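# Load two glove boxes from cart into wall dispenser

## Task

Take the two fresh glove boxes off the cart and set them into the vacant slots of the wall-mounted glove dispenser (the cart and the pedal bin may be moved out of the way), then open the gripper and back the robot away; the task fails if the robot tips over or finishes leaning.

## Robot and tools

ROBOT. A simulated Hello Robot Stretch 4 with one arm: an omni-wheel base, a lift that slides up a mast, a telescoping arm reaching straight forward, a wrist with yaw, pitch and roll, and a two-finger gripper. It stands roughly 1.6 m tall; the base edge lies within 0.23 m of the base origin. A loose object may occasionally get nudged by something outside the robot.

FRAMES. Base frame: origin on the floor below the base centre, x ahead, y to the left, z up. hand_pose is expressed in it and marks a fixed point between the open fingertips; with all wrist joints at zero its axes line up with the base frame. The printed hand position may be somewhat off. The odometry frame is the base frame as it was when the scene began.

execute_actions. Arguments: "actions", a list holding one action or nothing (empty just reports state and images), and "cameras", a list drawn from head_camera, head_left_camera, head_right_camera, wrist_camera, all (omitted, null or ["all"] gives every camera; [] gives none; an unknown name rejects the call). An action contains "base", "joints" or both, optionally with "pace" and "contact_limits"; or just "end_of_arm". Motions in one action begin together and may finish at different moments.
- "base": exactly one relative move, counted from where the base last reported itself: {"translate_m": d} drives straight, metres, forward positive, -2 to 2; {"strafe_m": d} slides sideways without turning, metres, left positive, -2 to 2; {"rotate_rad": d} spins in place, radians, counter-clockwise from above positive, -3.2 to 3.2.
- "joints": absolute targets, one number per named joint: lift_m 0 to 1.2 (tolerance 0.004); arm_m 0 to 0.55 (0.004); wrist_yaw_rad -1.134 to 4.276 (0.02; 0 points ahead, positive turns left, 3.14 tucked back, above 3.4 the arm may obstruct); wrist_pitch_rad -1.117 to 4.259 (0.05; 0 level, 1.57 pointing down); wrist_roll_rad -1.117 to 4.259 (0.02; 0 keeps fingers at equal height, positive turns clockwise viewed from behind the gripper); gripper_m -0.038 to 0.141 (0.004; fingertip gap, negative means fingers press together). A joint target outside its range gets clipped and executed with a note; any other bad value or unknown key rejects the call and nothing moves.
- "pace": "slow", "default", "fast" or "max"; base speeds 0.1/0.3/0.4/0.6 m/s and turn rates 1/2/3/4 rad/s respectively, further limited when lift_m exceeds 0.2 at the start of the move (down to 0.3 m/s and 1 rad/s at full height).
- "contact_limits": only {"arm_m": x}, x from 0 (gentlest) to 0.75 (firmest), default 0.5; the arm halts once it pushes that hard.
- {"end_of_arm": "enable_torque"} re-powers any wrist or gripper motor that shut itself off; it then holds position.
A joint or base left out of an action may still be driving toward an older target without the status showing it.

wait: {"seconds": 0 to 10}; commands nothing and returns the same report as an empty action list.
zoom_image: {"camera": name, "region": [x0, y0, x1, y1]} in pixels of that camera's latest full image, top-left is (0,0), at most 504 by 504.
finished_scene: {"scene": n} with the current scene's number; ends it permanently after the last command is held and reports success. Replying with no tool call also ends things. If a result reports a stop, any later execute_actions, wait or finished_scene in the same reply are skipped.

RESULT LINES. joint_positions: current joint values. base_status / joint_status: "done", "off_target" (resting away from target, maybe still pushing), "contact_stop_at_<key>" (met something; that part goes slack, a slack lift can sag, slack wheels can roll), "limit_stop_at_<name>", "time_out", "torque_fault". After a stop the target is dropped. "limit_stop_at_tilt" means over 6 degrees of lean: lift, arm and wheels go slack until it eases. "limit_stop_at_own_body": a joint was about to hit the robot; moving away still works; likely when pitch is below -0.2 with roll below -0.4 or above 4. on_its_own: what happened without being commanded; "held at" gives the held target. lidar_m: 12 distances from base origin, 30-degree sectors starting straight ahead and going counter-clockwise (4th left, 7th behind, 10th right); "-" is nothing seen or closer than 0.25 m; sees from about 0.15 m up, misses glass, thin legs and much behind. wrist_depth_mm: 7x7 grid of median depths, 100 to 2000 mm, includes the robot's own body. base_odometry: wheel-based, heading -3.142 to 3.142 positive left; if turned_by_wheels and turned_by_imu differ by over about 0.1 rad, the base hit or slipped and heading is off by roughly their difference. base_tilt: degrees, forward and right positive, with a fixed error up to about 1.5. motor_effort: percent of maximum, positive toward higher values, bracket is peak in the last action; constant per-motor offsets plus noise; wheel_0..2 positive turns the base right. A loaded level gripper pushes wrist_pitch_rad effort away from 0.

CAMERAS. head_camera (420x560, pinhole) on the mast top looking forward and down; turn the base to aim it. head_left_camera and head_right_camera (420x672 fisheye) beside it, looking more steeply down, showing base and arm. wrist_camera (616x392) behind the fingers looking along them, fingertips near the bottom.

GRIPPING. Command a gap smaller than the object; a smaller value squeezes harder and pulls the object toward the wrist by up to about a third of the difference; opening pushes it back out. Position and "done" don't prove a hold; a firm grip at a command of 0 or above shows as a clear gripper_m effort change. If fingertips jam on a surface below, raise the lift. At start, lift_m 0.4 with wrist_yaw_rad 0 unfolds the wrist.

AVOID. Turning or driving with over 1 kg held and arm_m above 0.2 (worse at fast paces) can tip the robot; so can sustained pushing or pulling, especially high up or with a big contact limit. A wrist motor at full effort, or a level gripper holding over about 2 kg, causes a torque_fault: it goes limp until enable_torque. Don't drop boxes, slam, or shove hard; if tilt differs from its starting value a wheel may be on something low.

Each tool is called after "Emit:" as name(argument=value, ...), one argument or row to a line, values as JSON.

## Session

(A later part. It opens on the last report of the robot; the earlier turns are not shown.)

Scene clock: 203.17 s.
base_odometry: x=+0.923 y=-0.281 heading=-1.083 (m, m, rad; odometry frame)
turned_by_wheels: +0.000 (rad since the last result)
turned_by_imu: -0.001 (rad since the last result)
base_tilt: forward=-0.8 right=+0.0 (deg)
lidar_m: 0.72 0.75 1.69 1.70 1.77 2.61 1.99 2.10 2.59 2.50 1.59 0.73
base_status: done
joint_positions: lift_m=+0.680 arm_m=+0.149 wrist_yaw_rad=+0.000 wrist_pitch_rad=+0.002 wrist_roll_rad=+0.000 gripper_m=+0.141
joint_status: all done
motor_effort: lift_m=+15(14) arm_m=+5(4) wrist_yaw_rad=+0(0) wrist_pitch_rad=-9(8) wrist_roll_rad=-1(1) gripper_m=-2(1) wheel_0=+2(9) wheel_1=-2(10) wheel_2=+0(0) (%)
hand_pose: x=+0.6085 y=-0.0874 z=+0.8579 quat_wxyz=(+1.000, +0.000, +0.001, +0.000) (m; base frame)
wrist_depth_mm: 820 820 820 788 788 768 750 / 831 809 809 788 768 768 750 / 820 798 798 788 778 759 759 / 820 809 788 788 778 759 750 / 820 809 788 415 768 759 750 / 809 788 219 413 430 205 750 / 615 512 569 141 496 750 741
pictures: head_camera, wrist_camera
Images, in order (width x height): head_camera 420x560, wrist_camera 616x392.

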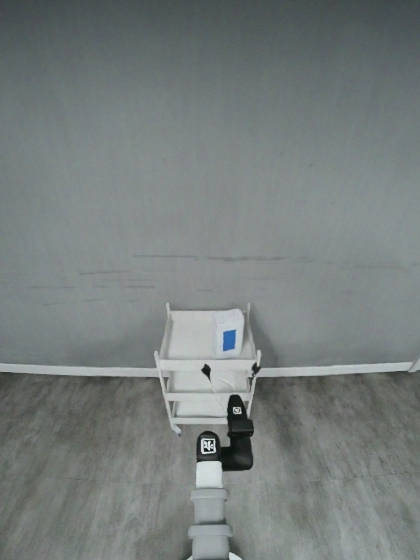

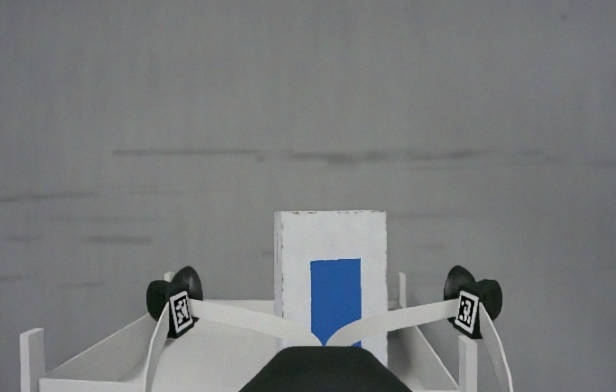

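Emit:
execute_actions(
  actions=[
    {"joints":{"arm_m":0.375,"lift_m":0.675}},
  ],
  cameras=["wrist_camera"],
)

Emit:
execute_actions(
  actions=[
    {"joints":{"gripper_m":0.06}},
  ],
  cameras=[],
)

Emit:
execute_actions(
  actions=[
    {"joints":{"lift_m":0.9}},
  ],
  cameras=["wrist_camera"],
)

Emit:
execute_actions(
  actions=[
    {"joints":{"arm_m":0.02}},
  ],
  cameras=[],
)

Emit:
execute_actions(
  actions=[
    {"base":{"translate_m":-0.45},"joints":{"lift_m":0.8}},
  ],
  cameras=[],
)

Emit:
execute_actions(
  actions=[
    {"base":{"rotate_rad":1.52},"pace":"slow"},
  ],
  cameras=["head_camera","wrist_camera"],
)

Scene clock: 209.10 s.
base_odometry: x=+0.923 y=-0.281 heading=-1.083 (m, m, rad; odometry frame)
turned_by_wheels: +0.000 (rad since the last result)
turned_by_imu: -0.002 (rad since the last result)
base_tilt: forward=-0.8 right=+0.0 (deg)
lidar_m: 0.72 0.77 1.68 1.70 1.76 2.62 1.99 2.09 2.59 2.51 1.59 0.74
base_status: not commanded
joint_positions: lift_m=+0.675 arm_m=+0.374 wrist_yaw_rad=+0.000 wrist_pitch_rad=+0.002 wrist_roll_rad=+0.000 gripper_m=+0.141
joint_status: all done
motor_effort: lift_m=+14(12) arm_m=+5(4) wrist_yaw_rad=+1(1) wrist_pitch_rad=-7(9) wrist_roll_rad=+1(2) gripper_m=-1(3) wheel_0=+2(2) wheel_1=-2(2) wheel_2=+0(0) (%)
hand_pose: x=+0.8334 y=-0.0875 z=+0.8529 quat_wxyz=(+1.000, +0.000, +0.001, +0.000) (m; base frame)
wrist_depth_mm: 585 569 564 559 549 539 535 / 585 574 569 559 549 539 535 / 585 574 564 554 544 535 530 / 585 574 564 554 544 539 535 / 580 569 559 196 208 530 530 / 574 564 193 194 203 208 525 / 574 469 469 140 206 525 525
pictures: wrist_camera
Images, in order (width x height): wrist_camera 616x392.

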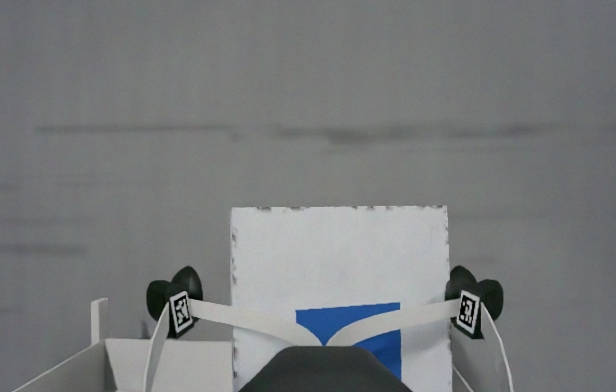

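Scene clock: 210.93 s.
base_odometry: x=+0.923 y=-0.281 heading=-1.083 (m, m, rad; odometry frame)
turned_by_wheels: +0.000 (rad since the last result)
turned_by_imu: -0.001 (rad since the last result)
base_tilt: forward=-0.9 right=+0.0 (deg)
lidar_m: 0.71 0.74 1.67 1.69 1.76 2.60 1.99 2.12 2.61 2.50 1.58 0.73
base_status: not commanded
joint_positions: lift_m=+0.675 arm_m=+0.374 wrist_yaw_rad=-0.002 wrist_pitch_rad=+0.001 wrist_roll_rad=+0.000 gripper_m=+0.061
joint_status: all done
motor_effort: lift_m=+14(14) arm_m=+5(5) wrist_yaw_rad=+6(11) wrist_pitch_rad=-2(7) wrist_roll_rad=+0(1) gripper_m=-31(33) wheel_0=+2(2) wheel_1=-2(1) wheel_2=+0(0) (%)
hand_pose: x=+0.8334 y=-0.0880 z=+0.8534 quat_wxyz=(+1.000, +0.000, +0.000, -0.001) (m; base frame)
wrist_depth_mm: 585 574 569 559 549 549 530 / 580 574 569 559 549 544 535 / 574 569 559 559 549 535 530 / 574 569 564 549 544 535 530 / 574 569 182 186 195 535 530 / 574 569 181 186 194 183 525 / 569 469 179 127 194 530 525
pictures: none
No camera images: the call's "cameras" was empty. Leave "cameras" out to get every camera's image.

Scene clock: 212.93 s.
base_odometry: x=+0.923 y=-0.281 heading=-1.083 (m, m, rad; odometry frame)
turned_by_wheels: +0.000 (rad since the last result)
turned_by_imu: -0.001 (rad since the last result)
base_tilt: forward=-0.8 right=+0.0 (deg)
lidar_m: 0.72 0.76 1.66 1.71 1.77 2.60 2.00 2.10 2.59 2.51 1.58 0.74
base_status: not commanded
joint_positions: lift_m=+0.900 arm_m=+0.374 wrist_yaw_rad=+0.000 wrist_pitch_rad=+0.009 wrist_roll_rad=+0.000 gripper_m=+0.061
joint_status: all done
on_its_own: wrist_pitch_rad is at rest, and its effort (-27) is outside its rest range (-23 to +23)
motor_effort: lift_m=+24(22) arm_m=+5(5) wrist_yaw_rad=+0(5) wrist_pitch_rad=-27(30) wrist_roll_rad=+1(0) gripper_m=-35(28) wheel_0=+2(1) wheel_1=-1(1) wheel_2=+0(0) (%)
hand_pose: x=+0.8335 y=-0.0874 z=+1.0751 quat_wxyz=(+1.000, +0.000, +0.005, +0.000) (m; base frame)
wrist_depth_mm: 580 574 559 554 549 535 530 / 580 574 564 559 539 535 525 / 585 569 564 554 544 530 535 / 580 569 559 554 544 530 525 / 574 569 183 188 197 535 525 / 580 574 181 185 194 184 525 / 574 564 179 126 192 535 521
pictures: wrist_camera
Images, in order (width x height): wrist_camera 616x392.

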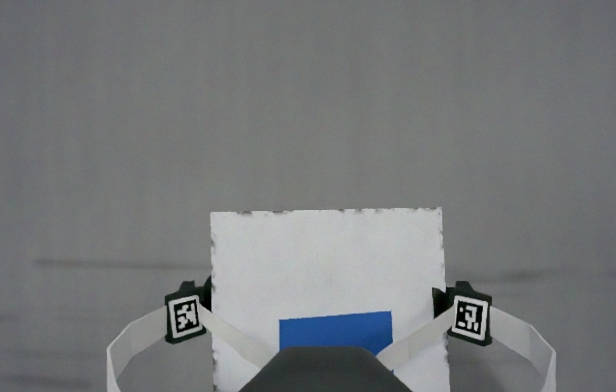

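Scene clock: 215.10 s.
base_odometry: x=+0.923 y=-0.281 heading=-1.083 (m, m, rad; odometry frame)
turned_by_wheels: +0.000 (rad since the last result)
turned_by_imu: -0.001 (rad since the last result)
base_tilt: forward=-0.8 right=+0.1 (deg)
lidar_m: 0.41 0.74 1.68 1.71 1.78 2.61 1.99 2.11 2.58 2.52 1.58 0.46
base_status: not commanded
joint_positions: lift_m=+0.900 arm_m=+0.021 wrist_yaw_rad=+0.000 wrist_pitch_rad=+0.010 wrist_roll_rad=+0.000 gripper_m=+0.061
joint_status: all done
on_its_own: wrist_pitch_rad is at rest, and its effort (-28) is outside its rest range (-23 to +23)
motor_effort: lift_m=+24(24) arm_m=-5(4) wrist_yaw_rad=+0(2) wrist_pitch_rad=-28(31) wrist_roll_rad=+2(2) gripper_m=-27(34) wheel_0=+2(2) wheel_1=-2(2) wheel_2=+0(0) (%)
hand_pose: x=+0.4803 y=-0.0875 z=+1.0750 quat_wxyz=(+1.000, +0.000, +0.005, +0.000) (m; base frame)
wrist_depth_mm: 976 946 931 931 904 878 891 / 946 946 946 917 904 891 866 / 960 946 931 904 904 891 866 / 946 946 931 917 904 891 866 / 960 946 183 188 197 878 878 / 960 946 180 186 194 184 878 / 960 931 179 126 191 878 866
pictures: none
No camera images: the call's "cameras" was empty. Leave "cameras" out to get every camera's image.

Scene clock: 218.10 s.
base_odometry: x=+0.712 y=+0.116 heading=-1.083 (m, m, rad; odometry frame)
turned_by_wheels: -0.001 (rad since the last result)
turned_by_imu: -0.001 (rad since the last result)
base_tilt: forward=-0.9 right=+0.1 (deg)
lidar_m: 0.41 1.67 1.84 1.69 1.89 2.21 1.53 1.59 2.24 2.46 2.20 0.46
base_status: done
joint_positions: lift_m=+0.800 arm_m=+0.021 wrist_yaw_rad=+0.000 wrist_pitch_rad=+0.010 wrist_roll_rad=+0.000 gripper_m=+0.061
joint_status: all done
on_its_own: wrist_pitch_rad is at rest, and its effort (-29) is outside its rest range (-23 to +23)
motor_effort: lift_m=+17(24) arm_m=-5(5) wrist_yaw_rad=+0(0) wrist_pitch_rad=-29(27) wrist_roll_rad=+1(1) gripper_m=-33(32) wheel_0=-4(6) wheel_1=-2(8) wheel_2=+0(12) (%)
hand_pose: x=+0.4802 y=-0.0874 z=+0.9755 quat_wxyz=(+1.000, +0.000, +0.005, +0.000) (m; base frame)
wrist_depth_mm: 1430 1397 1366 1397 1366 1336 1336 / 1464 1430 1464 1397 1397 1366 1336 / 1464 1430 1397 1397 1366 1336 1336 / 1430 1397 1397 1366 1366 1336 1308 / 1430 1397 183 188 197 1336 1336 / 1430 1430 181 185 194 184 1308 / 1430 1430 179 126 192 1308 1336
pictures: none
No camera images: the call's "cameras" was empty. Leave "cameras" out to get every camera's image.

Scene clock: 220.90 s.
base_odometry: x=+0.712 y=+0.116 heading=+0.436 (m, m, rad; odometry frame)
turned_by_wheels: +1.519 (rad since the last result)
turned_by_imu: +1.498 (rad since the last result)
base_tilt: forward=-0.8 right=+0.0 (deg)
lidar_m: 0.40 1.83 2.23 1.54 1.56 2.12 2.48 2.32 1.68 1.16 1.63 0.45
base_status: done
joint_positions: lift_m=+0.800 arm_m=+0.021 wrist_yaw_rad=+0.000 wrist_pitch_rad=+0.010 wrist_roll_rad=+0.000 gripper_m=+0.061
joint_status: not commanded
on_its_own: wrist_pitch_rad is at rest, and its effort (-31) is outside its rest range (-23 to +23)
motor_effort: lift_m=+17(17) arm_m=-5(5) wrist_yaw_rad=-2(2) wrist_pitch_rad=-31(29) wrist_roll_rad=+2(1) gripper_m=-32(30) wheel_0=-4(8) wheel_1=-5(8) wheel_2=-3(7) (%)
hand_pose: x=+0.4803 y=-0.0873 z=+0.9755 quat_wxyz=(+1.000, +0.000, +0.005, +0.000) (m; base frame)
wrist_depth_mm: 1618 1618 1661 1618 1618 1576 1576 / 1618 1618 1618 1576 1576 1537 1618 / 1661 1618 1618 1576 1576 1576 1537 / 1537 1618 1618 1576 1576 1576 1618 / 1618 1576 182 188 197 1576 1576 / 1618 1618 180 186 194 184 1618 / 1618 1576 179 126 192 1576 1576
pictures: head_camera, wrist_camera
Images, in order (width x height): head_camera 420x560, wrist_camera 616x392.

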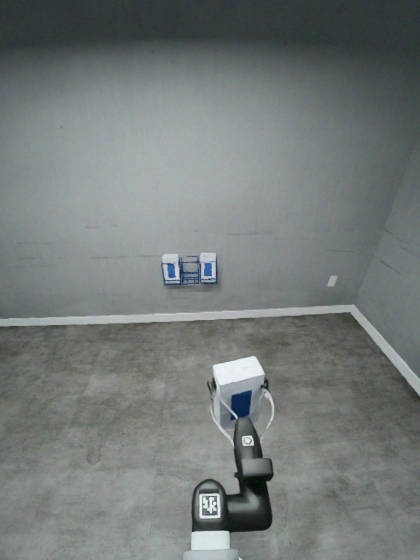

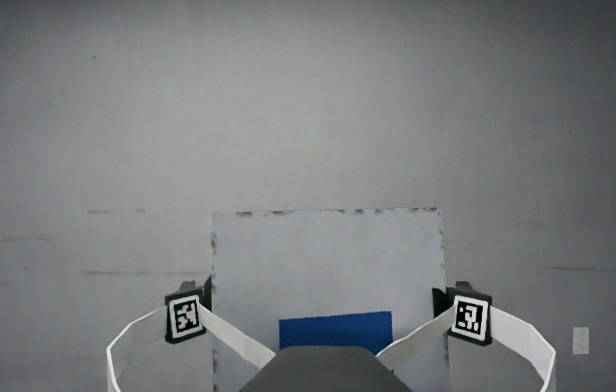

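Emit:
execute_actions(
  actions=[
    {"base":{"translate_m":0.9}},
  ],
  cameras=["head_camera"],
)

Emit:
zoom_image(
  camera="head_camera",
  region=[130, 290, 290, 430],
)

Scene clock: 227.87 s.
base_odometry: x=+1.528 y=+0.496 heading=+0.436 (m, m, rad; odometry frame)
turned_by_wheels: +0.001 (rad since the last result)
turned_by_imu: -0.004 (rad since the last result)
base_tilt: forward=-0.9 right=+0.0 (deg)
lidar_m: 0.39 0.83 1.25 2.11 1.82 2.16 3.55 2.29 1.33 1.54 1.32 0.45
base_status: done
joint_positions: lift_m=+0.800 arm_m=+0.021 wrist_yaw_rad=+0.000 wrist_pitch_rad=+0.009 wrist_roll_rad=+0.000 gripper_m=+0.061
joint_status: not commanded
on_its_own: wrist_pitch_rad is at rest, and its effort (-29) is outside its rest range (-23 to +23)
motor_effort: lift_m=+17(17) arm_m=-5(5) wrist_yaw_rad=-1(1) wrist_pitch_rad=-29(29) wrist_roll_rad=+1(1) gripper_m=-27(36) wheel_0=+3(8) wheel_1=+4(9) wheel_2=+0(12) (%)
hand_pose: x=+0.4803 y=-0.0874 z=+0.9755 quat_wxyz=(+1.000, +0.000, +0.005, +0.000) (m; base frame)
wrist_depth_mm: 676 676 676 668 676 668 661 / 668 676 661 668 668 661 668 / 668 668 668 668 668 668 668 / 676 661 661 668 668 654 661 / 668 661 182 187 197 661 661 / 661 668 180 186 195 184 661 / 661 615 179 126 192 661 661
pictures: head_camera
Images, in order (width x height): head_camera 420x560.

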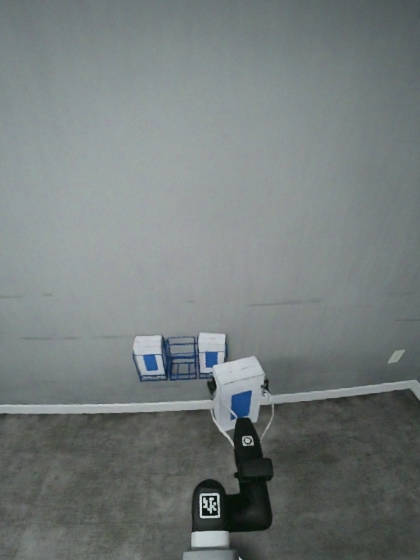

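Region (130, 290, 290, 430) of head_camera's 420x560 image, scaled by 3.150, with more detail than that image has; it fills the top 441 rows of this view, and the rest is white.

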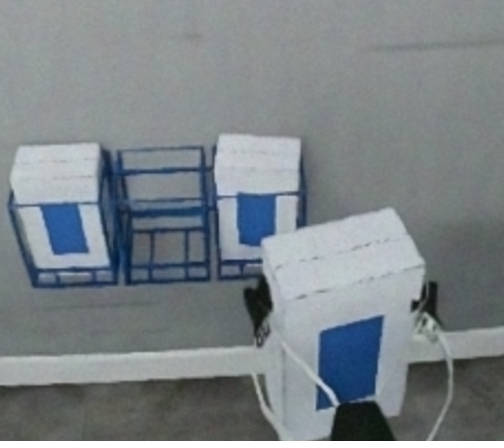

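Emit:
execute_actions(
  actions=[
    {"base":{"strafe_m":0.19},"pace":"slow"},
  ],
  cameras=[],
)

Emit:
execute_actions(
  actions=[
    {"base":{"translate_m":0.045},"pace":"slow"},
  ],
  cameras=["head_camera"],
)

Emit:
zoom_image(
  camera="head_camera",
  region=[150, 290, 310, 430],
)

Scene clock: 234.37 s.
base_odometry: x=+1.448 y=+0.668 heading=+0.436 (m, m, rad; odometry frame)
turned_by_wheels: +0.000 (rad since the last result)
turned_by_imu: -0.003 (rad since the last result)
base_tilt: forward=-0.9 right=+0.0 (deg)
lidar_m: 0.40 0.91 1.24 1.95 1.69 1.90 3.44 2.62 1.48 1.74 1.32 0.46
base_status: done
joint_positions: lift_m=+0.800 arm_m=+0.021 wrist_yaw_rad=+0.000 wrist_pitch_rad=+0.009 wrist_roll_rad=+0.000 gripper_m=+0.061
joint_status: not commanded
on_its_own: wrist_pitch_rad is at rest, and its effort (-29) is outside its rest range (-23 to +23)
motor_effort: lift_m=+18(18) arm_m=-5(5) wrist_yaw_rad=-1(1) wrist_pitch_rad=-29(29) wrist_roll_rad=+2(1) gripper_m=-30(36) wheel_0=-3(9) wheel_1=+4(8) wheel_2=+0(0) (%)
hand_pose: x=+0.4803 y=-0.0874 z=+0.9755 quat_wxyz=(+1.000, +0.000, +0.005, +0.000) (m; base frame)
wrist_depth_mm: 668 668 661 668 661 668 661 / 668 661 661 661 661 668 661 / 668 668 661 654 654 654 661 / 661 661 661 661 654 661 654 / 654 661 183 187 196 661 661 / 661 661 181 185 194 184 654 / 661 661 178 126 192 654 647
pictures: none
No camera images: the call's "cameras" was empty. Leave "cameras" out to get every camera's image.

Scene clock: 236.00 s.
base_odometry: x=+1.488 y=+0.687 heading=+0.437 (m, m, rad; odometry frame)
turned_by_wheels: +0.000 (rad since the last result)
turned_by_imu: +0.000 (rad since the last result)
base_tilt: forward=-0.9 right=+0.0 (deg)
lidar_m: 0.40 0.83 1.18 1.96 1.73 1.91 3.51 2.58 1.52 1.74 1.26 0.46
base_status: done
joint_positions: lift_m=+0.800 arm_m=+0.021 wrist_yaw_rad=+0.000 wrist_pitch_rad=+0.009 wrist_roll_rad=+0.000 gripper_m=+0.061
joint_status: not commanded
on_its_own: wrist_pitch_rad is at rest, and its effort (-31) is outside its rest range (-23 to +23)
motor_effort: lift_m=+17(18) arm_m=-5(5) wrist_yaw_rad=-1(1) wrist_pitch_rad=-31(28) wrist_roll_rad=+0(1) gripper_m=-30(28) wheel_0=+5(5) wheel_1=+4(7) wheel_2=-5(8) (%)
hand_pose: x=+0.4803 y=-0.0874 z=+0.9755 quat_wxyz=(+1.000, +0.000, +0.005, +0.000) (m; base frame)
wrist_depth_mm: 621 615 615 621 615 621 609 / 621 621 621 615 609 621 621 / 621 621 609 615 615 615 615 / 615 609 609 615 615 615 615 / 609 615 182 187 197 609 609 / 609 609 180 185 194 183 615 / 609 615 179 126 192 615 615
pictures: head_camera
Images, in order (width x height): head_camera 420x560.

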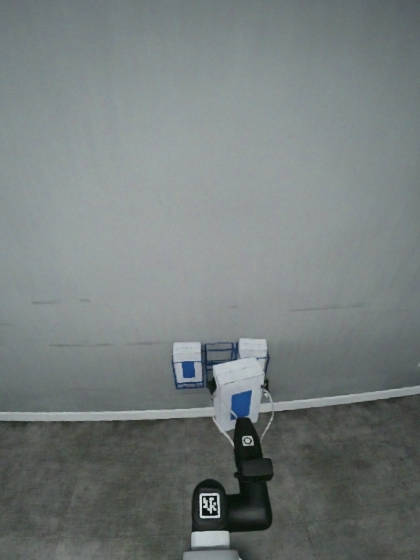

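Region (150, 290, 310, 430) of head_camera's 420x560 image, scaled by 3.150, with more detail than that image has; it fills the top 441 rows of this view, and the rest is white.

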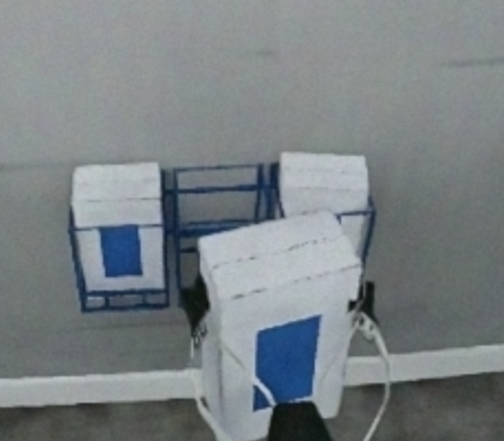

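Emit:
execute_actions(
  actions=[
    {"base":{"strafe_m":0.03},"pace":"slow"},
  ],
  cameras=[],
)

Emit:
execute_actions(
  actions=[
    {"joints":{"arm_m":0.372,"lift_m":0.76},"pace":"slow"},
  ],
  cameras=["head_camera"],
)

Emit:
zoom_image(
  camera="head_camera",
  region=[150, 290, 310, 430],
)

Scene clock: 240.83 s.
base_odometry: x=+1.476 y=+0.714 heading=+0.437 (m, m, rad; odometry frame)
turned_by_wheels: +0.000 (rad since the last result)
turned_by_imu: -0.002 (rad since the last result)
base_tilt: forward=-0.8 right=+0.0 (deg)
lidar_m: 0.39 0.86 1.17 1.93 1.71 1.85 3.51 2.66 1.54 1.79 1.27 0.44
base_status: done
joint_positions: lift_m=+0.800 arm_m=+0.021 wrist_yaw_rad=+0.000 wrist_pitch_rad=+0.010 wrist_roll_rad=+0.000 gripper_m=+0.061
joint_status: not commanded
on_its_own: wrist_pitch_rad is at rest, and its effort (-29) is outside its rest range (-23 to +23)
motor_effort: lift_m=+18(17) arm_m=-5(5) wrist_yaw_rad=-1(1) wrist_pitch_rad=-29(28) wrist_roll_rad=+1(0) gripper_m=-33(37) wheel_0=-3(6) wheel_1=+4(7) wheel_2=+0(4) (%)
hand_pose: x=+0.4803 y=-0.0874 z=+0.9755 quat_wxyz=(+1.000, +0.000, +0.005, +0.000) (m; base frame)
wrist_depth_mm: 621 615 621 615 615 615 615 / 621 615 615 609 615 615 615 / 615 615 615 621 615 609 615 / 615 615 615 609 609 615 609 / 615 615 182 187 196 615 609 / 615 609 180 186 194 185 609 / 615 609 178 126 191 603 615
pictures: none
No camera images: the call's "cameras" was empty. Leave "cameras" out to get every camera's image.

Scene clock: 245.63 s.
base_odometry: x=+1.476 y=+0.715 heading=+0.437 (m, m, rad; odometry frame)
turned_by_wheels: +0.000 (rad since the last result)
turned_by_imu: -0.002 (rad since the last result)
base_tilt: forward=-0.9 right=+0.0 (deg)
lidar_m: 0.72 0.86 1.18 1.92 1.69 1.87 3.49 2.62 1.53 1.76 1.26 0.78
base_status: not commanded
joint_positions: lift_m=+0.760 arm_m=+0.370 wrist_yaw_rad=-0.003 wrist_pitch_rad=+0.010 wrist_roll_rad=+0.000 gripper_m=+0.061
joint_status: all done
on_its_own: wrist_pitch_rad is at rest, and its effort (-28) is outside its rest range (-23 to +23)
motor_effort: lift_m=+17(16) arm_m=+10(11) wrist_yaw_rad=+9(8) wrist_pitch_rad=-28(30) wrist_roll_rad=-1(1) gripper_m=-27(33) wheel_0=+0(4) wheel_1=+4(4) wheel_2=+0(0) (%)
hand_pose: x=+0.8294 y=-0.0883 z=+0.9354 quat_wxyz=(+1.000, +0.000, +0.005, -0.002) (m; base frame)
wrist_depth_mm: 259 260 260 260 260 260 259 / 259 259 260 259 259 260 259 / 259 259 259 259 259 259 259 / 259 259 259 259 259 259 258 / 259 259 180 184 192 259 257 / 259 258 180 184 191 180 259 / 259 257 178 127 189 258 258
pictures: head_camera
Images, in order (width x height): head_camera 420x560.

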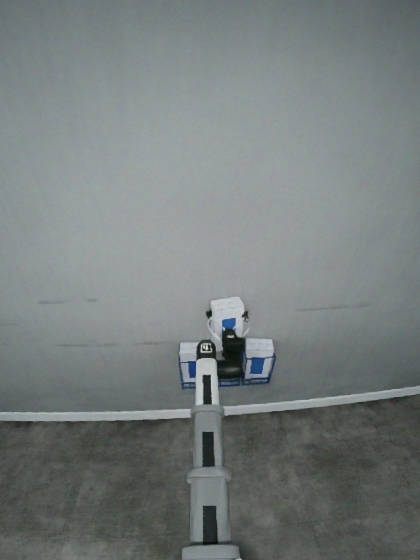

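Region (150, 290, 310, 430) of head_camera's 420x560 image, scaled by 3.150, with more detail than that image has; it fills the top 441 rows of this view, and the rest is white.

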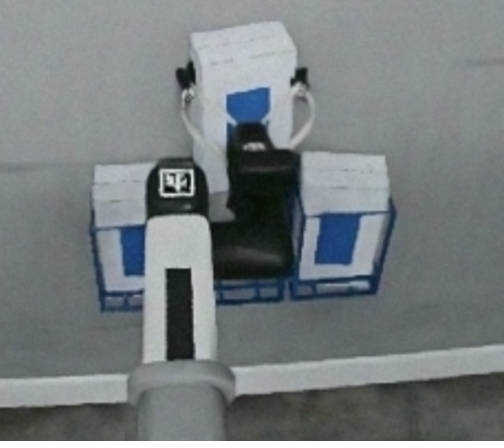

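Emit:
execute_actions(
  actions=[
    {"joints":{"arm_m":0.362},"pace":"slow"},
  ],
  cameras=[],
)

Emit:
execute_actions(
  actions=[
    {"joints":{"lift_m":0.70},"pace":"slow"},
  ],
  cameras=[],
)

Emit:
execute_actions(
  actions=[
    {"joints":{"lift_m":0.682},"pace":"slow"},
  ],
  cameras=["head_camera"],
)

Scene clock: 248.80 s.
base_odometry: x=+1.476 y=+0.715 heading=+0.437 (m, m, rad; odometry frame)
turned_by_wheels: +0.000 (rad since the last result)
turned_by_imu: -0.001 (rad since the last result)
base_tilt: forward=-0.8 right=+0.0 (deg)
lidar_m: 0.73 0.87 1.17 1.91 1.69 1.88 3.50 2.65 1.55 1.76 1.23 0.78
base_status: not commanded
joint_positions: lift_m=+0.760 arm_m=+0.363 wrist_yaw_rad=-0.001 wrist_pitch_rad=+0.009 wrist_roll_rad=+0.000 gripper_m=+0.061
joint_status: all done
on_its_own: wrist_pitch_rad is at rest, and its effort (-28) is outside its rest range (-23 to +23)
motor_effort: lift_m=+17(17) arm_m=-5(9) wrist_yaw_rad=+2(8) wrist_pitch_rad=-28(29) wrist_roll_rad=+0(0) gripper_m=-32(34) wheel_0=+0(0) wheel_1=+3(4) wheel_2=+0(0) (%)
hand_pose: x=+0.8222 y=-0.0877 z=+0.9356 quat_wxyz=(+1.000, +0.000, +0.005, +0.000) (m; base frame)
wrist_depth_mm: 268 268 267 267 266 268 267 / 268 267 267 267 267 266 266 / 267 267 266 266 266 266 266 / 267 266 265 265 266 266 265 / 266 266 182 187 196 265 265 / 265 266 180 186 193 184 265 / 265 266 179 126 192 265 265
pictures: none
No camera images: the call's "cameras" was empty. Leave "cameras" out to get every camera's image.

Scene clock: 250.17 s.
base_odometry: x=+1.476 y=+0.715 heading=+0.437 (m, m, rad; odometry frame)
turned_by_wheels: +0.000 (rad since the last result)
turned_by_imu: -0.001 (rad since the last result)
base_tilt: forward=-0.8 right=+0.0 (deg)
lidar_m: 0.73 0.86 1.18 1.92 1.70 1.88 3.49 2.62 1.53 1.77 1.22 0.79
base_status: not commanded
joint_positions: lift_m=+0.700 arm_m=+0.363 wrist_yaw_rad=-0.002 wrist_pitch_rad=+0.009 wrist_roll_rad=+0.000 gripper_m=+0.061
joint_status: all done
on_its_own: wrist_pitch_rad is at rest, and its effort (-28) is outside its rest range (-23 to +23)
motor_effort: lift_m=+17(17) arm_m=-4(5) wrist_yaw_rad=+5(5) wrist_pitch_rad=-28(36) wrist_roll_rad=+1(2) gripper_m=-32(34) wheel_0=+0(0) wheel_1=+3(4) wheel_2=-1(1) (%)
hand_pose: x=+0.8221 y=-0.0879 z=+0.8757 quat_wxyz=(+1.000, +0.000, +0.005, -0.001) (m; base frame)
wrist_depth_mm: 267 267 267 267 266 267 267 / 267 267 267 267 266 267 267 / 267 267 266 267 267 265 267 / 266 265 266 265 266 266 266 / 265 265 182 187 196 265 265 / 266 265 180 185 194 183 265 / 264 264 178 127 191 265 265
pictures: none
No camera images: the call's "cameras" was empty. Leave "cameras" out to get every camera's image.

Scene clock: 251.07 s.
base_odometry: x=+1.476 y=+0.715 heading=+0.437 (m, m, rad; odometry frame)
turned_by_wheels: +0.000 (rad since the last result)
turned_by_imu: +0.000 (rad since the last result)
base_tilt: forward=-0.9 right=+0.0 (deg)
lidar_m: 0.74 0.86 1.16 1.93 1.70 1.86 3.50 2.65 1.53 1.78 1.25 0.79
base_status: not commanded
joint_positions: lift_m=+0.682 arm_m=+0.363 wrist_yaw_rad=-0.002 wrist_pitch_rad=+0.008 wrist_roll_rad=+0.000 gripper_m=+0.061
joint_status: all done
on_its_own: wrist_pitch_rad is at rest, and its effort (-24) is outside its rest range (-23 to +23)
motor_effort: lift_m=+16(14) arm_m=-4(5) wrist_yaw_rad=+5(4) wrist_pitch_rad=-24(26) wrist_roll_rad=+2(0) gripper_m=-29(33) wheel_0=+0(0) wheel_1=+3(3) wheel_2=+0(0) (%)
hand_pose: x=+0.8221 y=-0.0879 z=+0.8579 quat_wxyz=(+1.000, +0.000, +0.004, -0.001) (m; base frame)
wrist_depth_mm: 268 268 268 267 266 267 266 / 267 268 266 267 266 267 267 / 267 267 267 265 267 267 267 / 266 267 266 268 266 267 266 / 267 265 182 187 196 266 266 / 266 265 180 186 193 183 265 / 264 264 178 127 192 265 265
pictures: head_camera
Images, in order (width x height): head_camera 420x560.

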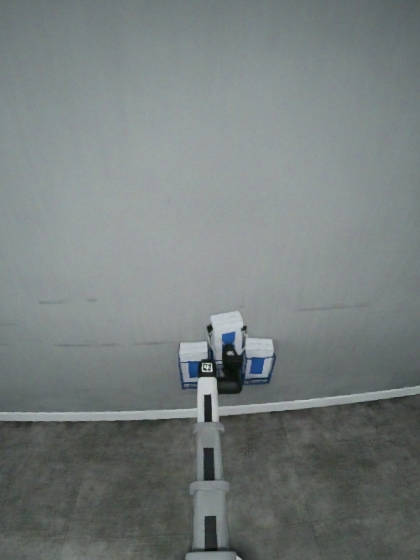

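Emit:
execute_actions(
  actions=[
    {"joints":{"lift_m":0.63},"pace":"slow"},
  ],
  cameras=[],
)

Emit:
execute_actions(
  actions=[
    {"joints":{"lift_m":0.58},"pace":"slow"},
  ],
  cameras=["head_camera","wrist_camera"],
)

Scene clock: 254.47 s.
base_odometry: x=+1.476 y=+0.715 heading=+0.437 (m, m, rad; odometry frame)
turned_by_wheels: +0.000 (rad since the last result)
turned_by_imu: -0.001 (rad since the last result)
base_tilt: forward=-0.8 right=-0.1 (deg)
lidar_m: 0.73 0.88 1.16 1.93 1.68 1.88 3.51 2.62 1.52 1.76 1.25 0.78
base_status: not commanded
joint_positions: lift_m=+0.630 arm_m=+0.363 wrist_yaw_rad=-0.002 wrist_pitch_rad=+0.008 wrist_roll_rad=+0.000 gripper_m=+0.061
joint_status: all done
motor_effort: lift_m=+16(18) arm_m=-5(5) wrist_yaw_rad=+6(7) wrist_pitch_rad=-23(25) wrist_roll_rad=+0(2) gripper_m=-33(30) wheel_0=+0(0) wheel_1=+3(3) wheel_2=+0(0) (%)
hand_pose: x=+0.8220 y=-0.0881 z=+0.8060 quat_wxyz=(+1.000, +0.000, +0.004, -0.001) (m; base frame)
wrist_depth_mm: 268 267 268 267 267 268 267 / 267 268 267 267 267 267 268 / 266 266 267 266 267 267 267 / 265 267 266 267 267 267 266 / 266 267 183 188 196 266 266 / 266 265 180 185 193 182 266 / 264 265 177 127 191 240 237
pictures: none
No camera images: the call's "cameras" was empty. Leave "cameras" out to get every camera's image.

Scene clock: 255.77 s.
base_odometry: x=+1.476 y=+0.715 heading=+0.437 (m, m, rad; odometry frame)
turned_by_wheels: +0.000 (rad since the last result)
turned_by_imu: -0.001 (rad since the last result)
base_tilt: forward=-0.9 right=+0.0 (deg)
lidar_m: 0.74 0.86 1.18 1.90 1.67 1.89 3.49 2.63 1.54 1.76 1.26 0.78
base_status: not commanded
joint_positions: lift_m=+0.580 arm_m=+0.363 wrist_yaw_rad=-0.003 wrist_pitch_rad=+0.008 wrist_roll_rad=+0.000 gripper_m=+0.061
joint_status: all done
motor_effort: lift_m=+17(15) arm_m=-5(5) wrist_yaw_rad=+10(9) wrist_pitch_rad=-23(23) wrist_roll_rad=+1(1) gripper_m=-31(31) wheel_0=+0(0) wheel_1=+3(3) wheel_2=+0(0) (%)
hand_pose: x=+0.8219 y=-0.0884 z=+0.7560 quat_wxyz=(+1.000, +0.000, +0.004, -0.002) (m; base frame)
wrist_depth_mm: 268 267 267 268 268 268 268 / 267 268 267 267 267 268 268 / 267 268 267 266 266 267 267 / 267 267 266 266 266 267 267 / 266 266 183 187 195 266 267 / 233 234 180 185 193 182 224 / 179 179 178 128 191 196 141
pictures: head_camera, wrist_camera
Images, in order (width x height): head_camera 420x560, wrist_camera 616x392.

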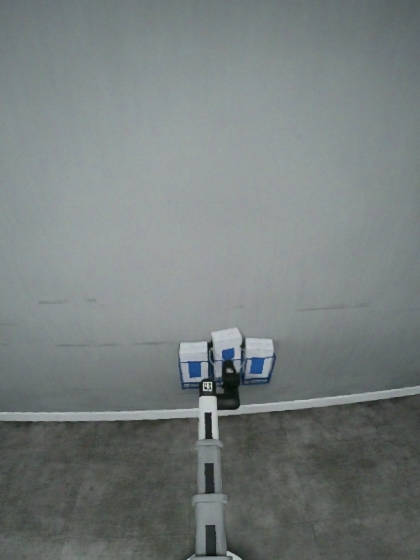

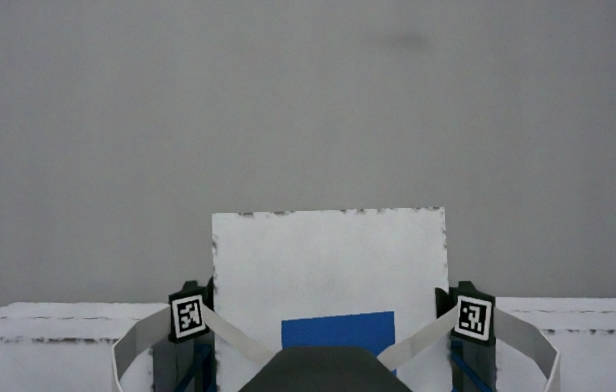

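Emit:
execute_actions(
  actions=[
    {"base":{"strafe_m":-0.004},"joints":{"lift_m":0.555},"pace":"slow"},
  ],
  cameras=["wrist_camera"],
)

Emit:
execute_actions(
  actions=[
    {"joints":{"gripper_m":0.122}},
  ],
  cameras=["wrist_camera"],
)

Scene clock: 259.10 s.
base_odometry: x=+1.477 y=+0.711 heading=+0.437 (m, m, rad; odometry frame)
turned_by_wheels: +0.000 (rad since the last result)
turned_by_imu: -0.001 (rad since the last result)
base_tilt: forward=-0.8 right=+0.0 (deg)
lidar_m: 0.72 0.87 1.18 1.91 1.70 1.87 3.51 2.64 1.49 1.77 1.24 0.77
base_status: done
joint_positions: lift_m=+0.555 arm_m=+0.363 wrist_yaw_rad=-0.002 wrist_pitch_rad=+0.006 wrist_roll_rad=+0.000 gripper_m=+0.061
joint_status: all done
motor_effort: lift_m=+15(18) arm_m=-5(4) wrist_yaw_rad=+5(9) wrist_pitch_rad=-17(26) wrist_roll_rad=+2(0) gripper_m=-31(29) wheel_0=+5(1) wheel_1=-4(6) wheel_2=+0(0) (%)
hand_pose: x=+0.8221 y=-0.0880 z=+0.7316 quat_wxyz=(+1.000, +0.000, +0.003, -0.001) (m; base frame)
wrist_depth_mm: 270 268 270 268 268 270 268 / 268 267 268 267 267 267 268 / 267 268 267 268 266 267 267 / 266 267 267 267 267 266 266 / 266 267 183 187 196 265 266 / 180 180 180 186 193 183 184 / 179 179 177 127 190 187 150
pictures: wrist_camera
Images, in order (width x height): wrist_camera 616x392.

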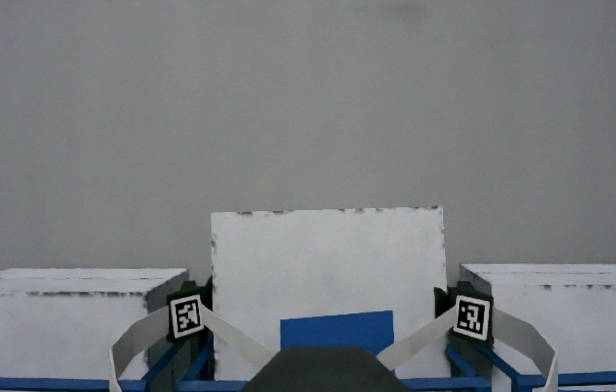

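Scene clock: 260.63 s.
base_odometry: x=+1.477 y=+0.711 heading=+0.437 (m, m, rad; odometry frame)
turned_by_wheels: +0.000 (rad since the last result)
turned_by_imu: -0.001 (rad since the last result)
base_tilt: forward=-0.8 right=+0.0 (deg)
lidar_m: 0.72 0.86 1.19 1.91 1.70 1.87 3.49 2.60 1.53 1.77 1.25 0.78
base_status: not commanded
joint_positions: lift_m=+0.555 arm_m=+0.362 wrist_yaw_rad=-0.003 wrist_pitch_rad=+0.005 wrist_roll_rad=+0.000 gripper_m=+0.122
joint_status: all done
motor_effort: lift_m=+15(15) arm_m=+1(5) wrist_yaw_rad=+9(23) wrist_pitch_rad=-16(17) wrist_roll_rad=+1(1) gripper_m=+2(31) wheel_0=+5(5) wheel_1=-2(4) wheel_2=-3(3) (%)
hand_pose: x=+0.8210 y=-0.0883 z=+0.7319 quat_wxyz=(+1.000, +0.000, +0.003, -0.002) (m; base frame)
wrist_depth_mm: 270 270 270 271 271 272 271 / 270 270 270 268 268 270 268 / 270 268 270 268 268 270 268 / 268 268 268 268 268 270 268 / 267 268 192 195 201 267 268 / 179 180 189 193 197 189 186 / 179 179 187 135 196 187 185
pictures: wrist_camera
Images, in order (width x height): wrist_camera 616x392.

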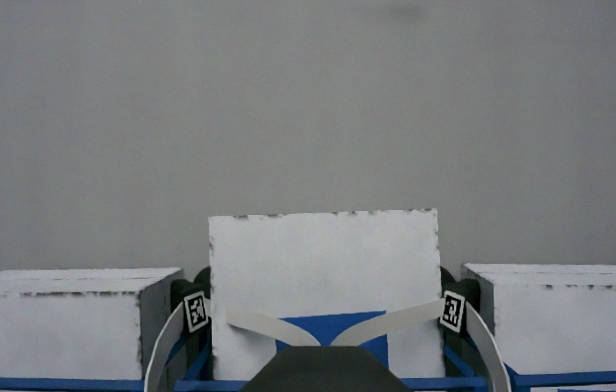

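Emit:
execute_actions(
  actions=[
    {"joints":{"arm_m":0.1},"pace":"slow"},
  ],
  cameras=["wrist_camera"],
)

Scene clock: 265.60 s.
base_odometry: x=+1.477 y=+0.711 heading=+0.437 (m, m, rad; odometry frame)
turned_by_wheels: +0.000 (rad since the last result)
turned_by_imu: -0.002 (rad since the last result)
base_tilt: forward=-0.9 right=+0.0 (deg)
lidar_m: 0.73 0.85 1.16 1.93 1.70 1.85 3.50 2.61 1.54 1.77 1.23 0.78
base_status: not commanded
joint_positions: lift_m=+0.555 arm_m=+0.101 wrist_yaw_rad=+0.000 wrist_pitch_rad=+0.002 wrist_roll_rad=+0.000 gripper_m=+0.122
joint_status: all done
motor_effort: lift_m=+15(16) arm_m=-5(6) wrist_yaw_rad=+0(9) wrist_pitch_rad=-8(14) wrist_roll_rad=+0(1) gripper_m=-1(1) wheel_0=+4(5) wheel_1=-2(2) wheel_2=-3(3) (%)
hand_pose: x=+0.5603 y=-0.0875 z=+0.7327 quat_wxyz=(+1.000, +0.000, +0.001, +0.000) (m; base frame)
wrist_depth_mm: 539 539 539 539 535 539 535 / 539 539 535 539 539 535 535 / 539 535 535 535 535 535 530 / 530 535 535 535 525 530 530 / 530 535 442 430 436 445 535 / 530 535 204 433 433 424 525 / 530 525 439 135 436 439 525
pictures: wrist_camera
Images, in order (width x height): wrist_camera 616x392.

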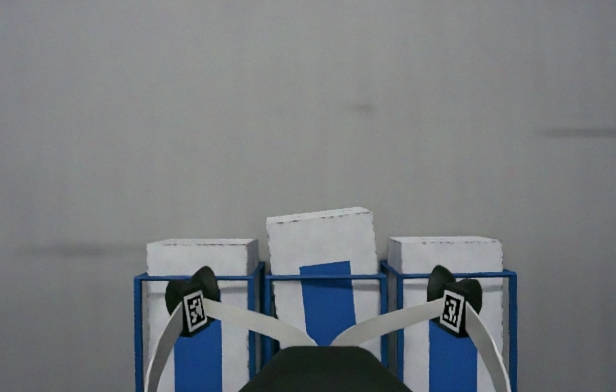

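Emit:
execute_actions(
  actions=[
    {"joints":{"lift_m":0.595,"gripper_m":0.135}},
  ],
  cameras=[],
)

Emit:
execute_actions(
  actions=[
    {"joints":{"arm_m":0.362}},
  ],
  cameras=["wrist_camera"],
)

Emit:
execute_actions(
  actions=[
    {"joints":{"lift_m":0.58,"gripper_m":0.122},"pace":"slow"},
  ],
  cameras=["wrist_camera"],
)

Scene clock: 270.90 s.
base_odometry: x=+1.477 y=+0.711 heading=+0.437 (m, m, rad; odometry frame)
turned_by_wheels: +0.000 (rad since the last result)
turned_by_imu: -0.002 (rad since the last result)
base_tilt: forward=-0.8 right=+0.0 (deg)
lidar_m: 0.73 0.86 1.16 1.91 1.69 1.86 3.52 2.62 1.52 1.76 1.25 0.77
base_status: not commanded
joint_positions: lift_m=+0.595 arm_m=+0.101 wrist_yaw_rad=+0.000 wrist_pitch_rad=+0.002 wrist_roll_rad=+0.000 gripper_m=+0.135
joint_status: all done
motor_effort: lift_m=+22(23) arm_m=-5(5) wrist_yaw_rad=+0(0) wrist_pitch_rad=-9(7) wrist_roll_rad=+1(1) gripper_m=+0(0) wheel_0=+4(4) wheel_1=-2(2) wheel_2=-3(3) (%)
hand_pose: x=+0.5603 y=-0.0875 z=+0.7722 quat_wxyz=(+1.000, +0.000, +0.001, +0.000) (m; base frame)
wrist_depth_mm: 539 535 535 539 535 535 535 / 535 539 539 539 535 535 535 / 535 535 535 535 535 530 535 / 535 535 535 535 530 530 530 / 530 530 530 430 530 530 525 / 530 525 217 427 433 213 525 / 525 521 436 139 436 439 525
pictures: none
No camera images: the call's "cameras" was empty. Leave "cameras" out to get every camera's image.

Scene clock: 272.80 s.
base_odometry: x=+1.477 y=+0.711 heading=+0.437 (m, m, rad; odometry frame)
turned_by_wheels: +0.000 (rad since the last result)
turned_by_imu: -0.001 (rad since the last result)
base_tilt: forward=-0.9 right=+0.0 (deg)
lidar_m: 0.72 0.86 1.20 1.94 1.69 1.87 3.52 2.64 1.51 1.76 1.25 0.77
base_status: not commanded
joint_positions: lift_m=+0.595 arm_m=+0.361 wrist_yaw_rad=+0.000 wrist_pitch_rad=+0.001 wrist_roll_rad=+0.000 gripper_m=+0.135
joint_status: all done
motor_effort: lift_m=+22(22) arm_m=+5(4) wrist_yaw_rad=+0(0) wrist_pitch_rad=-3(7) wrist_roll_rad=+1(2) gripper_m=-2(0) wheel_0=+4(4) wheel_1=-2(2) wheel_2=-3(3) (%)
hand_pose: x=+0.8204 y=-0.0875 z=+0.7725 quat_wxyz=(+1.000, +0.000, +0.001, +0.000) (m; base frame)
wrist_depth_mm: 272 272 272 272 271 271 271 / 272 271 271 271 271 270 270 / 270 270 270 268 270 268 270 / 270 270 270 267 270 268 268 / 268 267 268 266 267 267 267 / 267 266 193 183 186 213 267 / 201 195 173 138 185 207 202
pictures: wrist_camera
Images, in order (width x height): wrist_camera 616x392.

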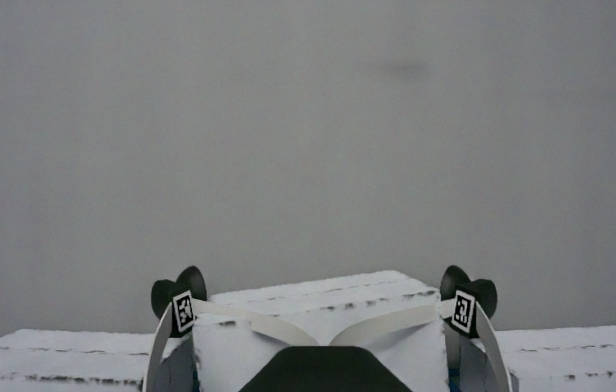

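Scene clock: 274.00 s.
base_odometry: x=+1.477 y=+0.711 heading=+0.437 (m, m, rad; odometry frame)
turned_by_wheels: +0.000 (rad since the last result)
turned_by_imu: +0.000 (rad since the last result)
base_tilt: forward=-0.9 right=+0.0 (deg)
lidar_m: 0.73 0.87 1.17 1.91 1.68 1.87 3.52 2.61 1.52 1.77 1.22 0.80
base_status: not commanded
joint_positions: lift_m=+0.580 arm_m=+0.361 wrist_yaw_rad=+0.001 wrist_pitch_rad=+0.002 wrist_roll_rad=+0.000 gripper_m=+0.122
joint_status: all done
motor_effort: lift_m=+14(22) arm_m=+5(5) wrist_yaw_rad=-3(4) wrist_pitch_rad=-7(6) wrist_roll_rad=+0(1) gripper_m=+1(1) wheel_0=+4(4) wheel_1=-1(2) wheel_2=-3(3) (%)
hand_pose: x=+0.8206 y=-0.0871 z=+0.7580 quat_wxyz=(+1.000, +0.000, +0.001, +0.000) (m; base frame)
wrist_depth_mm: 272 272 272 271 272 271 272 / 271 271 270 271 270 270 270 / 271 270 268 270 268 267 268 / 270 270 268 268 267 267 267 / 268 268 267 267 264 266 266 / 267 267 196 196 196 200 238 / 179 177 196 135 195 209 173
pictures: wrist_camera
Images, in order (width x height): wrist_camera 616x392.

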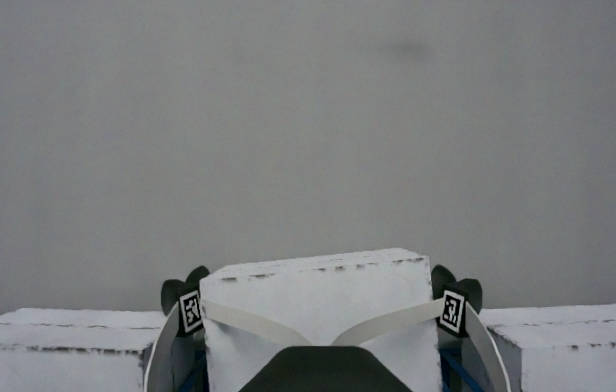

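Emit:
execute_actions(
  actions=[
    {"joints":{"lift_m":0.562},"pace":"slow"},
  ],
  cameras=[],
)

Emit:
execute_actions(
  actions=[
    {"base":{"strafe_m":-0.012},"pace":"slow"},
  ],
  cameras=["wrist_camera"],
)

Scene clock: 276.73 s.
base_odometry: x=+1.477 y=+0.711 heading=+0.437 (m, m, rad; odometry frame)
turned_by_wheels: +0.000 (rad since the last result)
turned_by_imu: -0.001 (rad since the last result)
base_tilt: forward=-0.8 right=+0.0 (deg)
lidar_m: 0.74 0.88 1.19 1.93 1.69 1.86 3.48 2.60 1.53 1.77 1.25 0.78
base_status: not commanded
joint_positions: lift_m=+0.563 arm_m=+0.361 wrist_yaw_rad=+0.001 wrist_pitch_rad=-0.009 wrist_roll_rad=+0.003 gripper_m=+0.122
joint_status: all done
on_its_own: wrist_pitch_rad is at rest, and its effort (+25) is outside its rest range (-23 to +23)
motor_effort: lift_m=+11(10) arm_m=+5(5) wrist_yaw_rad=-3(3) wrist_pitch_rad=+25(26) wrist_roll_rad=-7(8) gripper_m=+0(3) wheel_0=+4(4) wheel_1=-2(1) wheel_2=-3(3) (%)
hand_pose: x=+0.8206 y=-0.0871 z=+0.7434 quat_wxyz=(+1.000, +0.001, -0.004, +0.000) (m; base frame)
wrist_depth_mm: 276 276 274 274 273 274 273 / 273 273 273 272 272 271 272 / 272 271 272 272 271 270 271 / 270 271 270 270 268 268 270 / 270 270 268 198 198 267 267 / 219 220 196 196 196 197 205 / 178 175 195 135 193 197 173
pictures: none
No camera images: the call's "cameras" was empty. Leave "cameras" out to get every camera's image.

Scene clock: 277.67 s.
base_odometry: x=+1.482 y=+0.700 heading=+0.437 (m, m, rad; odometry frame)
turned_by_wheels: +0.001 (rad since the last result)
turned_by_imu: +0.000 (rad since the last result)
base_tilt: forward=-0.9 right=+0.0 (deg)
lidar_m: 0.73 0.87 1.16 1.94 1.73 1.88 3.52 2.61 1.55 1.77 1.25 0.77
base_status: done
joint_positions: lift_m=+0.563 arm_m=+0.361 wrist_yaw_rad=+0.006 wrist_pitch_rad=-0.009 wrist_roll_rad=+0.003 gripper_m=+0.122
joint_status: not commanded
on_its_own: wrist_yaw_rad is at rest, and its effort (-19) is outside its rest range (-13 to +13); wrist_pitch_rad is at rest, and its effort (+25) is outside its rest range (-23 to +23)
motor_effort: lift_m=+11(10) arm_m=+5(5) wrist_yaw_rad=-19(19) wrist_pitch_rad=+25(26) wrist_roll_rad=-8(6) gripper_m=-2(5) wheel_0=+10(11) wheel_1=-3(4) wheel_2=+0(2) (%)
hand_pose: x=+0.8210 y=-0.0856 z=+0.7434 quat_wxyz=(+1.000, +0.001, -0.004, +0.003) (m; base frame)
wrist_depth_mm: 277 276 276 274 274 272 272 / 276 274 273 272 272 270 271 / 274 273 271 271 270 270 267 / 272 271 270 270 268 267 266 / 270 270 268 199 200 265 265 / 217 215 195 196 196 196 204 / 178 175 193 139 194 181 174
pictures: wrist_camera
Images, in order (width x height): wrist_camera 616x392.

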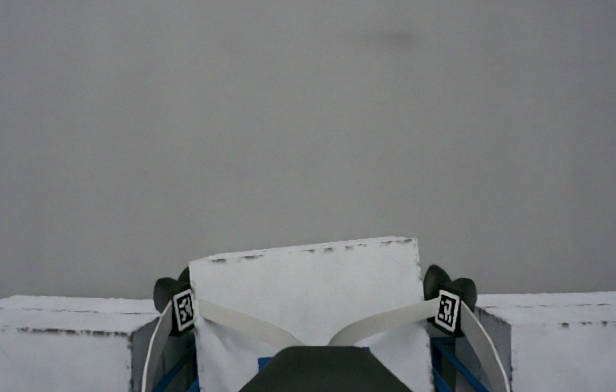

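Emit:
execute_actions(
  actions=[
    {"base":{"strafe_m":0.012},"joints":{"lift_m":0.575},"pace":"slow"},
  ],
  cameras=[],
)

Emit:
execute_actions(
  actions=[
    {"joints":{"gripper_m":0.06}},
  ],
  cameras=[],
)

Emit:
execute_actions(
  actions=[
    {"joints":{"lift_m":0.6},"pace":"slow"},
  ],
  cameras=[],
)

Emit:
execute_actions(
  actions=[
    {"joints":{"wrist_roll_rad":0.1},"base":{"strafe_m":-0.006},"pace":"slow"},
  ],
  cameras=["wrist_camera"],
)

Emit:
execute_actions(
  actions=[
    {"joints":{"lift_m":0.565},"pace":"slow"},
  ],
  cameras=["wrist_camera"],
)

Scene clock: 282.47 s.
base_odometry: x=+1.477 y=+0.711 heading=+0.438 (m, m, rad; odometry frame)
turned_by_wheels: +0.000 (rad since the last result)
turned_by_imu: -0.001 (rad since the last result)
base_tilt: forward=-0.9 right=-0.1 (deg)
lidar_m: 0.73 0.87 1.17 1.91 1.69 1.86 3.49 2.62 1.52 1.75 1.22 0.79
base_status: done
joint_positions: lift_m=+0.575 arm_m=+0.361 wrist_yaw_rad=+0.001 wrist_pitch_rad=+0.001 wrist_roll_rad=+0.001 gripper_m=+0.122
joint_status: all done
motor_effort: lift_m=+22(21) arm_m=+5(5) wrist_yaw_rad=-4(19) wrist_pitch_rad=-3(24) wrist_roll_rad=-2(9) gripper_m=-1(3) wheel_0=-2(7) wheel_1=+5(7) wheel_2=+0(1) (%)
hand_pose: x=+0.8206 y=-0.0871 z=+0.7527 quat_wxyz=(+1.000, +0.000, +0.000, +0.001) (m; base frame)
wrist_depth_mm: 272 273 272 272 272 271 270 / 273 272 271 270 271 270 270 / 272 271 270 270 270 270 268 / 270 270 268 268 268 268 267 / 268 268 268 249 213 266 267 / 234 234 196 197 197 200 222 / 178 176 196 135 195 201 174
pictures: none
No camera images: the call's "cameras" was empty. Leave "cameras" out to get every camera's image.

Scene clock: 284.00 s.
base_odometry: x=+1.477 y=+0.711 heading=+0.438 (m, m, rad; odometry frame)
turned_by_wheels: +0.000 (rad since the last result)
turned_by_imu: -0.001 (rad since the last result)
base_tilt: forward=-0.8 right=+0.0 (deg)
lidar_m: 0.73 0.87 1.19 1.93 1.69 1.89 3.49 2.65 1.53 1.77 1.25 0.78
base_status: not commanded
joint_positions: lift_m=+0.575 arm_m=+0.361 wrist_yaw_rad=+0.001 wrist_pitch_rad=+0.002 wrist_roll_rad=+0.000 gripper_m=+0.061
joint_status: all done
motor_effort: lift_m=+22(22) arm_m=+5(5) wrist_yaw_rad=-4(5) wrist_pitch_rad=-4(7) wrist_roll_rad=+0(2) gripper_m=-34(29) wheel_0=-3(3) wheel_1=+5(5) wheel_2=+0(0) (%)
hand_pose: x=+0.8206 y=-0.0870 z=+0.7524 quat_wxyz=(+1.000, +0.000, +0.001, +0.001) (m; base frame)
wrist_depth_mm: 273 272 271 272 271 272 271 / 271 272 271 271 271 270 268 / 271 270 270 270 268 268 268 / 270 268 268 268 267 267 266 / 268 268 270 235 200 266 266 / 229 230 183 185 185 185 220 / 179 176 183 126 185 198 173
pictures: none
No camera images: the call's "cameras" was empty. Leave "cameras" out to get every camera's image.

Scene clock: 285.00 s.
base_odometry: x=+1.477 y=+0.711 heading=+0.438 (m, m, rad; odometry frame)
turned_by_wheels: +0.000 (rad since the last result)
turned_by_imu: +0.000 (rad since the last result)
base_tilt: forward=-0.9 right=+0.0 (deg)
lidar_m: 0.73 0.87 1.17 1.91 1.70 1.86 3.50 2.62 1.53 1.76 1.23 0.78
base_status: not commanded
joint_positions: lift_m=+0.599 arm_m=+0.361 wrist_yaw_rad=+0.000 wrist_pitch_rad=+0.009 wrist_roll_rad=+0.000 gripper_m=+0.061
joint_status: all done
on_its_own: wrist_pitch_rad is at rest, and its effort (-29) is outside its rest range (-23 to +23)
motor_effort: lift_m=+25(22) arm_m=+5(5) wrist_yaw_rad=-1(5) wrist_pitch_rad=-29(31) wrist_roll_rad=+1(1) gripper_m=-32(29) wheel_0=-2(3) wheel_1=+5(5) wheel_2=+0(0) (%)
hand_pose: x=+0.8205 y=-0.0873 z=+0.7750 quat_wxyz=(+1.000, +0.000, +0.005, +0.000) (m; base frame)
wrist_depth_mm: 270 271 270 270 267 268 268 / 271 268 267 268 268 267 268 / 270 268 268 268 268 267 267 / 268 268 268 267 267 267 267 / 268 268 268 267 206 266 266 / 270 267 185 185 184 183 267 / 199 189 183 126 182 196 180
pictures: none
No camera images: the call's "cameras" was empty. Leave "cameras" out to get every camera's image.

Scene clock: 285.73 s.
base_odometry: x=+1.480 y=+0.706 heading=+0.438 (m, m, rad; odometry frame)
turned_by_wheels: +0.000 (rad since the last result)
turned_by_imu: +0.000 (rad since the last result)
base_tilt: forward=-0.9 right=+0.0 (deg)
lidar_m: 0.73 0.88 1.17 1.92 1.69 1.89 3.51 2.60 1.51 1.75 1.26 0.79
base_status: done
joint_positions: lift_m=+0.599 arm_m=+0.361 wrist_yaw_rad=+0.000 wrist_pitch_rad=+0.009 wrist_roll_rad=+0.100 gripper_m=+0.061
joint_status: all done
on_its_own: wrist_pitch_rad is at rest, and its effort (-29) is outside its rest range (-23 to +23)
motor_effort: lift_m=+25(25) arm_m=+5(5) wrist_yaw_rad=-1(1) wrist_pitch_rad=-29(28) wrist_roll_rad=+1(1) gripper_m=-30(30) wheel_0=+3(7) wheel_1=-4(6) wheel_2=+0(1) (%)
hand_pose: x=+0.8205 y=-0.0874 z=+0.7750 quat_wxyz=(+0.999, +0.050, +0.005, +0.000) (m; base frame)
wrist_depth_mm: 271 271 271 271 270 268 271 / 270 270 271 268 270 270 270 / 270 270 270 268 268 270 268 / 268 268 270 268 268 270 268 / 268 268 268 267 206 268 268 / 267 267 185 184 184 183 234 / 252 206 183 127 181 187 175
pictures: wrist_camera
Images, in order (width x height): wrist_camera 616x392.

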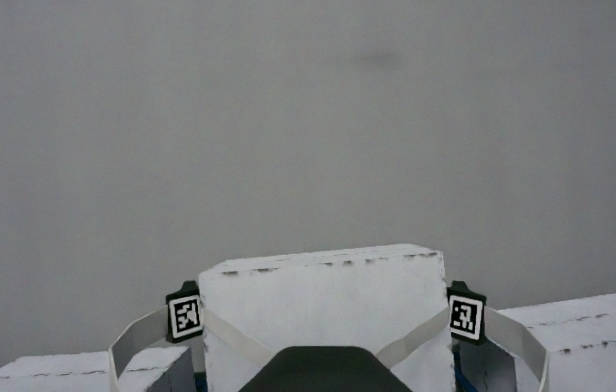

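Scene clock: 286.87 s.
base_odometry: x=+1.480 y=+0.706 heading=+0.438 (m, m, rad; odometry frame)
turned_by_wheels: +0.000 (rad since the last result)
turned_by_imu: +0.000 (rad since the last result)
base_tilt: forward=-0.9 right=+0.0 (deg)
lidar_m: 0.73 0.86 1.18 1.92 1.72 1.87 3.51 2.63 1.52 1.75 1.22 0.78
base_status: not commanded
joint_positions: lift_m=+0.565 arm_m=+0.361 wrist_yaw_rad=+0.000 wrist_pitch_rad=+0.009 wrist_roll_rad=+0.100 gripper_m=+0.061
joint_status: all done
on_its_own: wrist_pitch_rad is at rest, and its effort (-29) is outside its rest range (-23 to +23)
motor_effort: lift_m=+17(29) arm_m=+5(5) wrist_yaw_rad=-1(1) wrist_pitch_rad=-29(30) wrist_roll_rad=+1(2) gripper_m=-32(34) wheel_0=+3(3) wheel_1=-4(4) wheel_2=+0(0) (%)
hand_pose: x=+0.8205 y=-0.0874 z=+0.7407 quat_wxyz=(+0.999, +0.050, +0.005, +0.000) (m; base frame)
wrist_depth_mm: 270 270 271 270 271 271 268 / 270 270 270 270 270 270 268 / 270 268 268 268 267 268 268 / 268 270 268 268 267 267 267 / 270 268 268 268 206 268 266 / 241 216 184 184 184 178 175 / 179 177 183 127 172 179 160
pictures: wrist_camera
Images, in order (width x height): wrist_camera 616x392.

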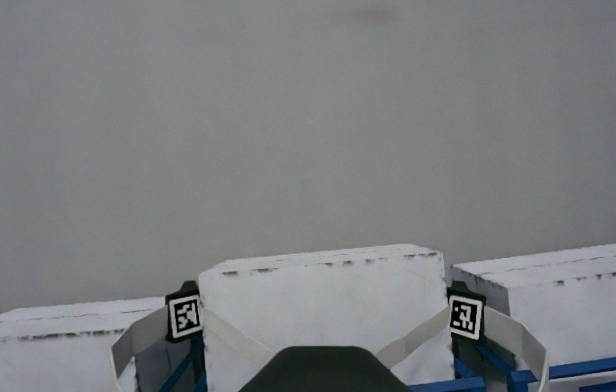

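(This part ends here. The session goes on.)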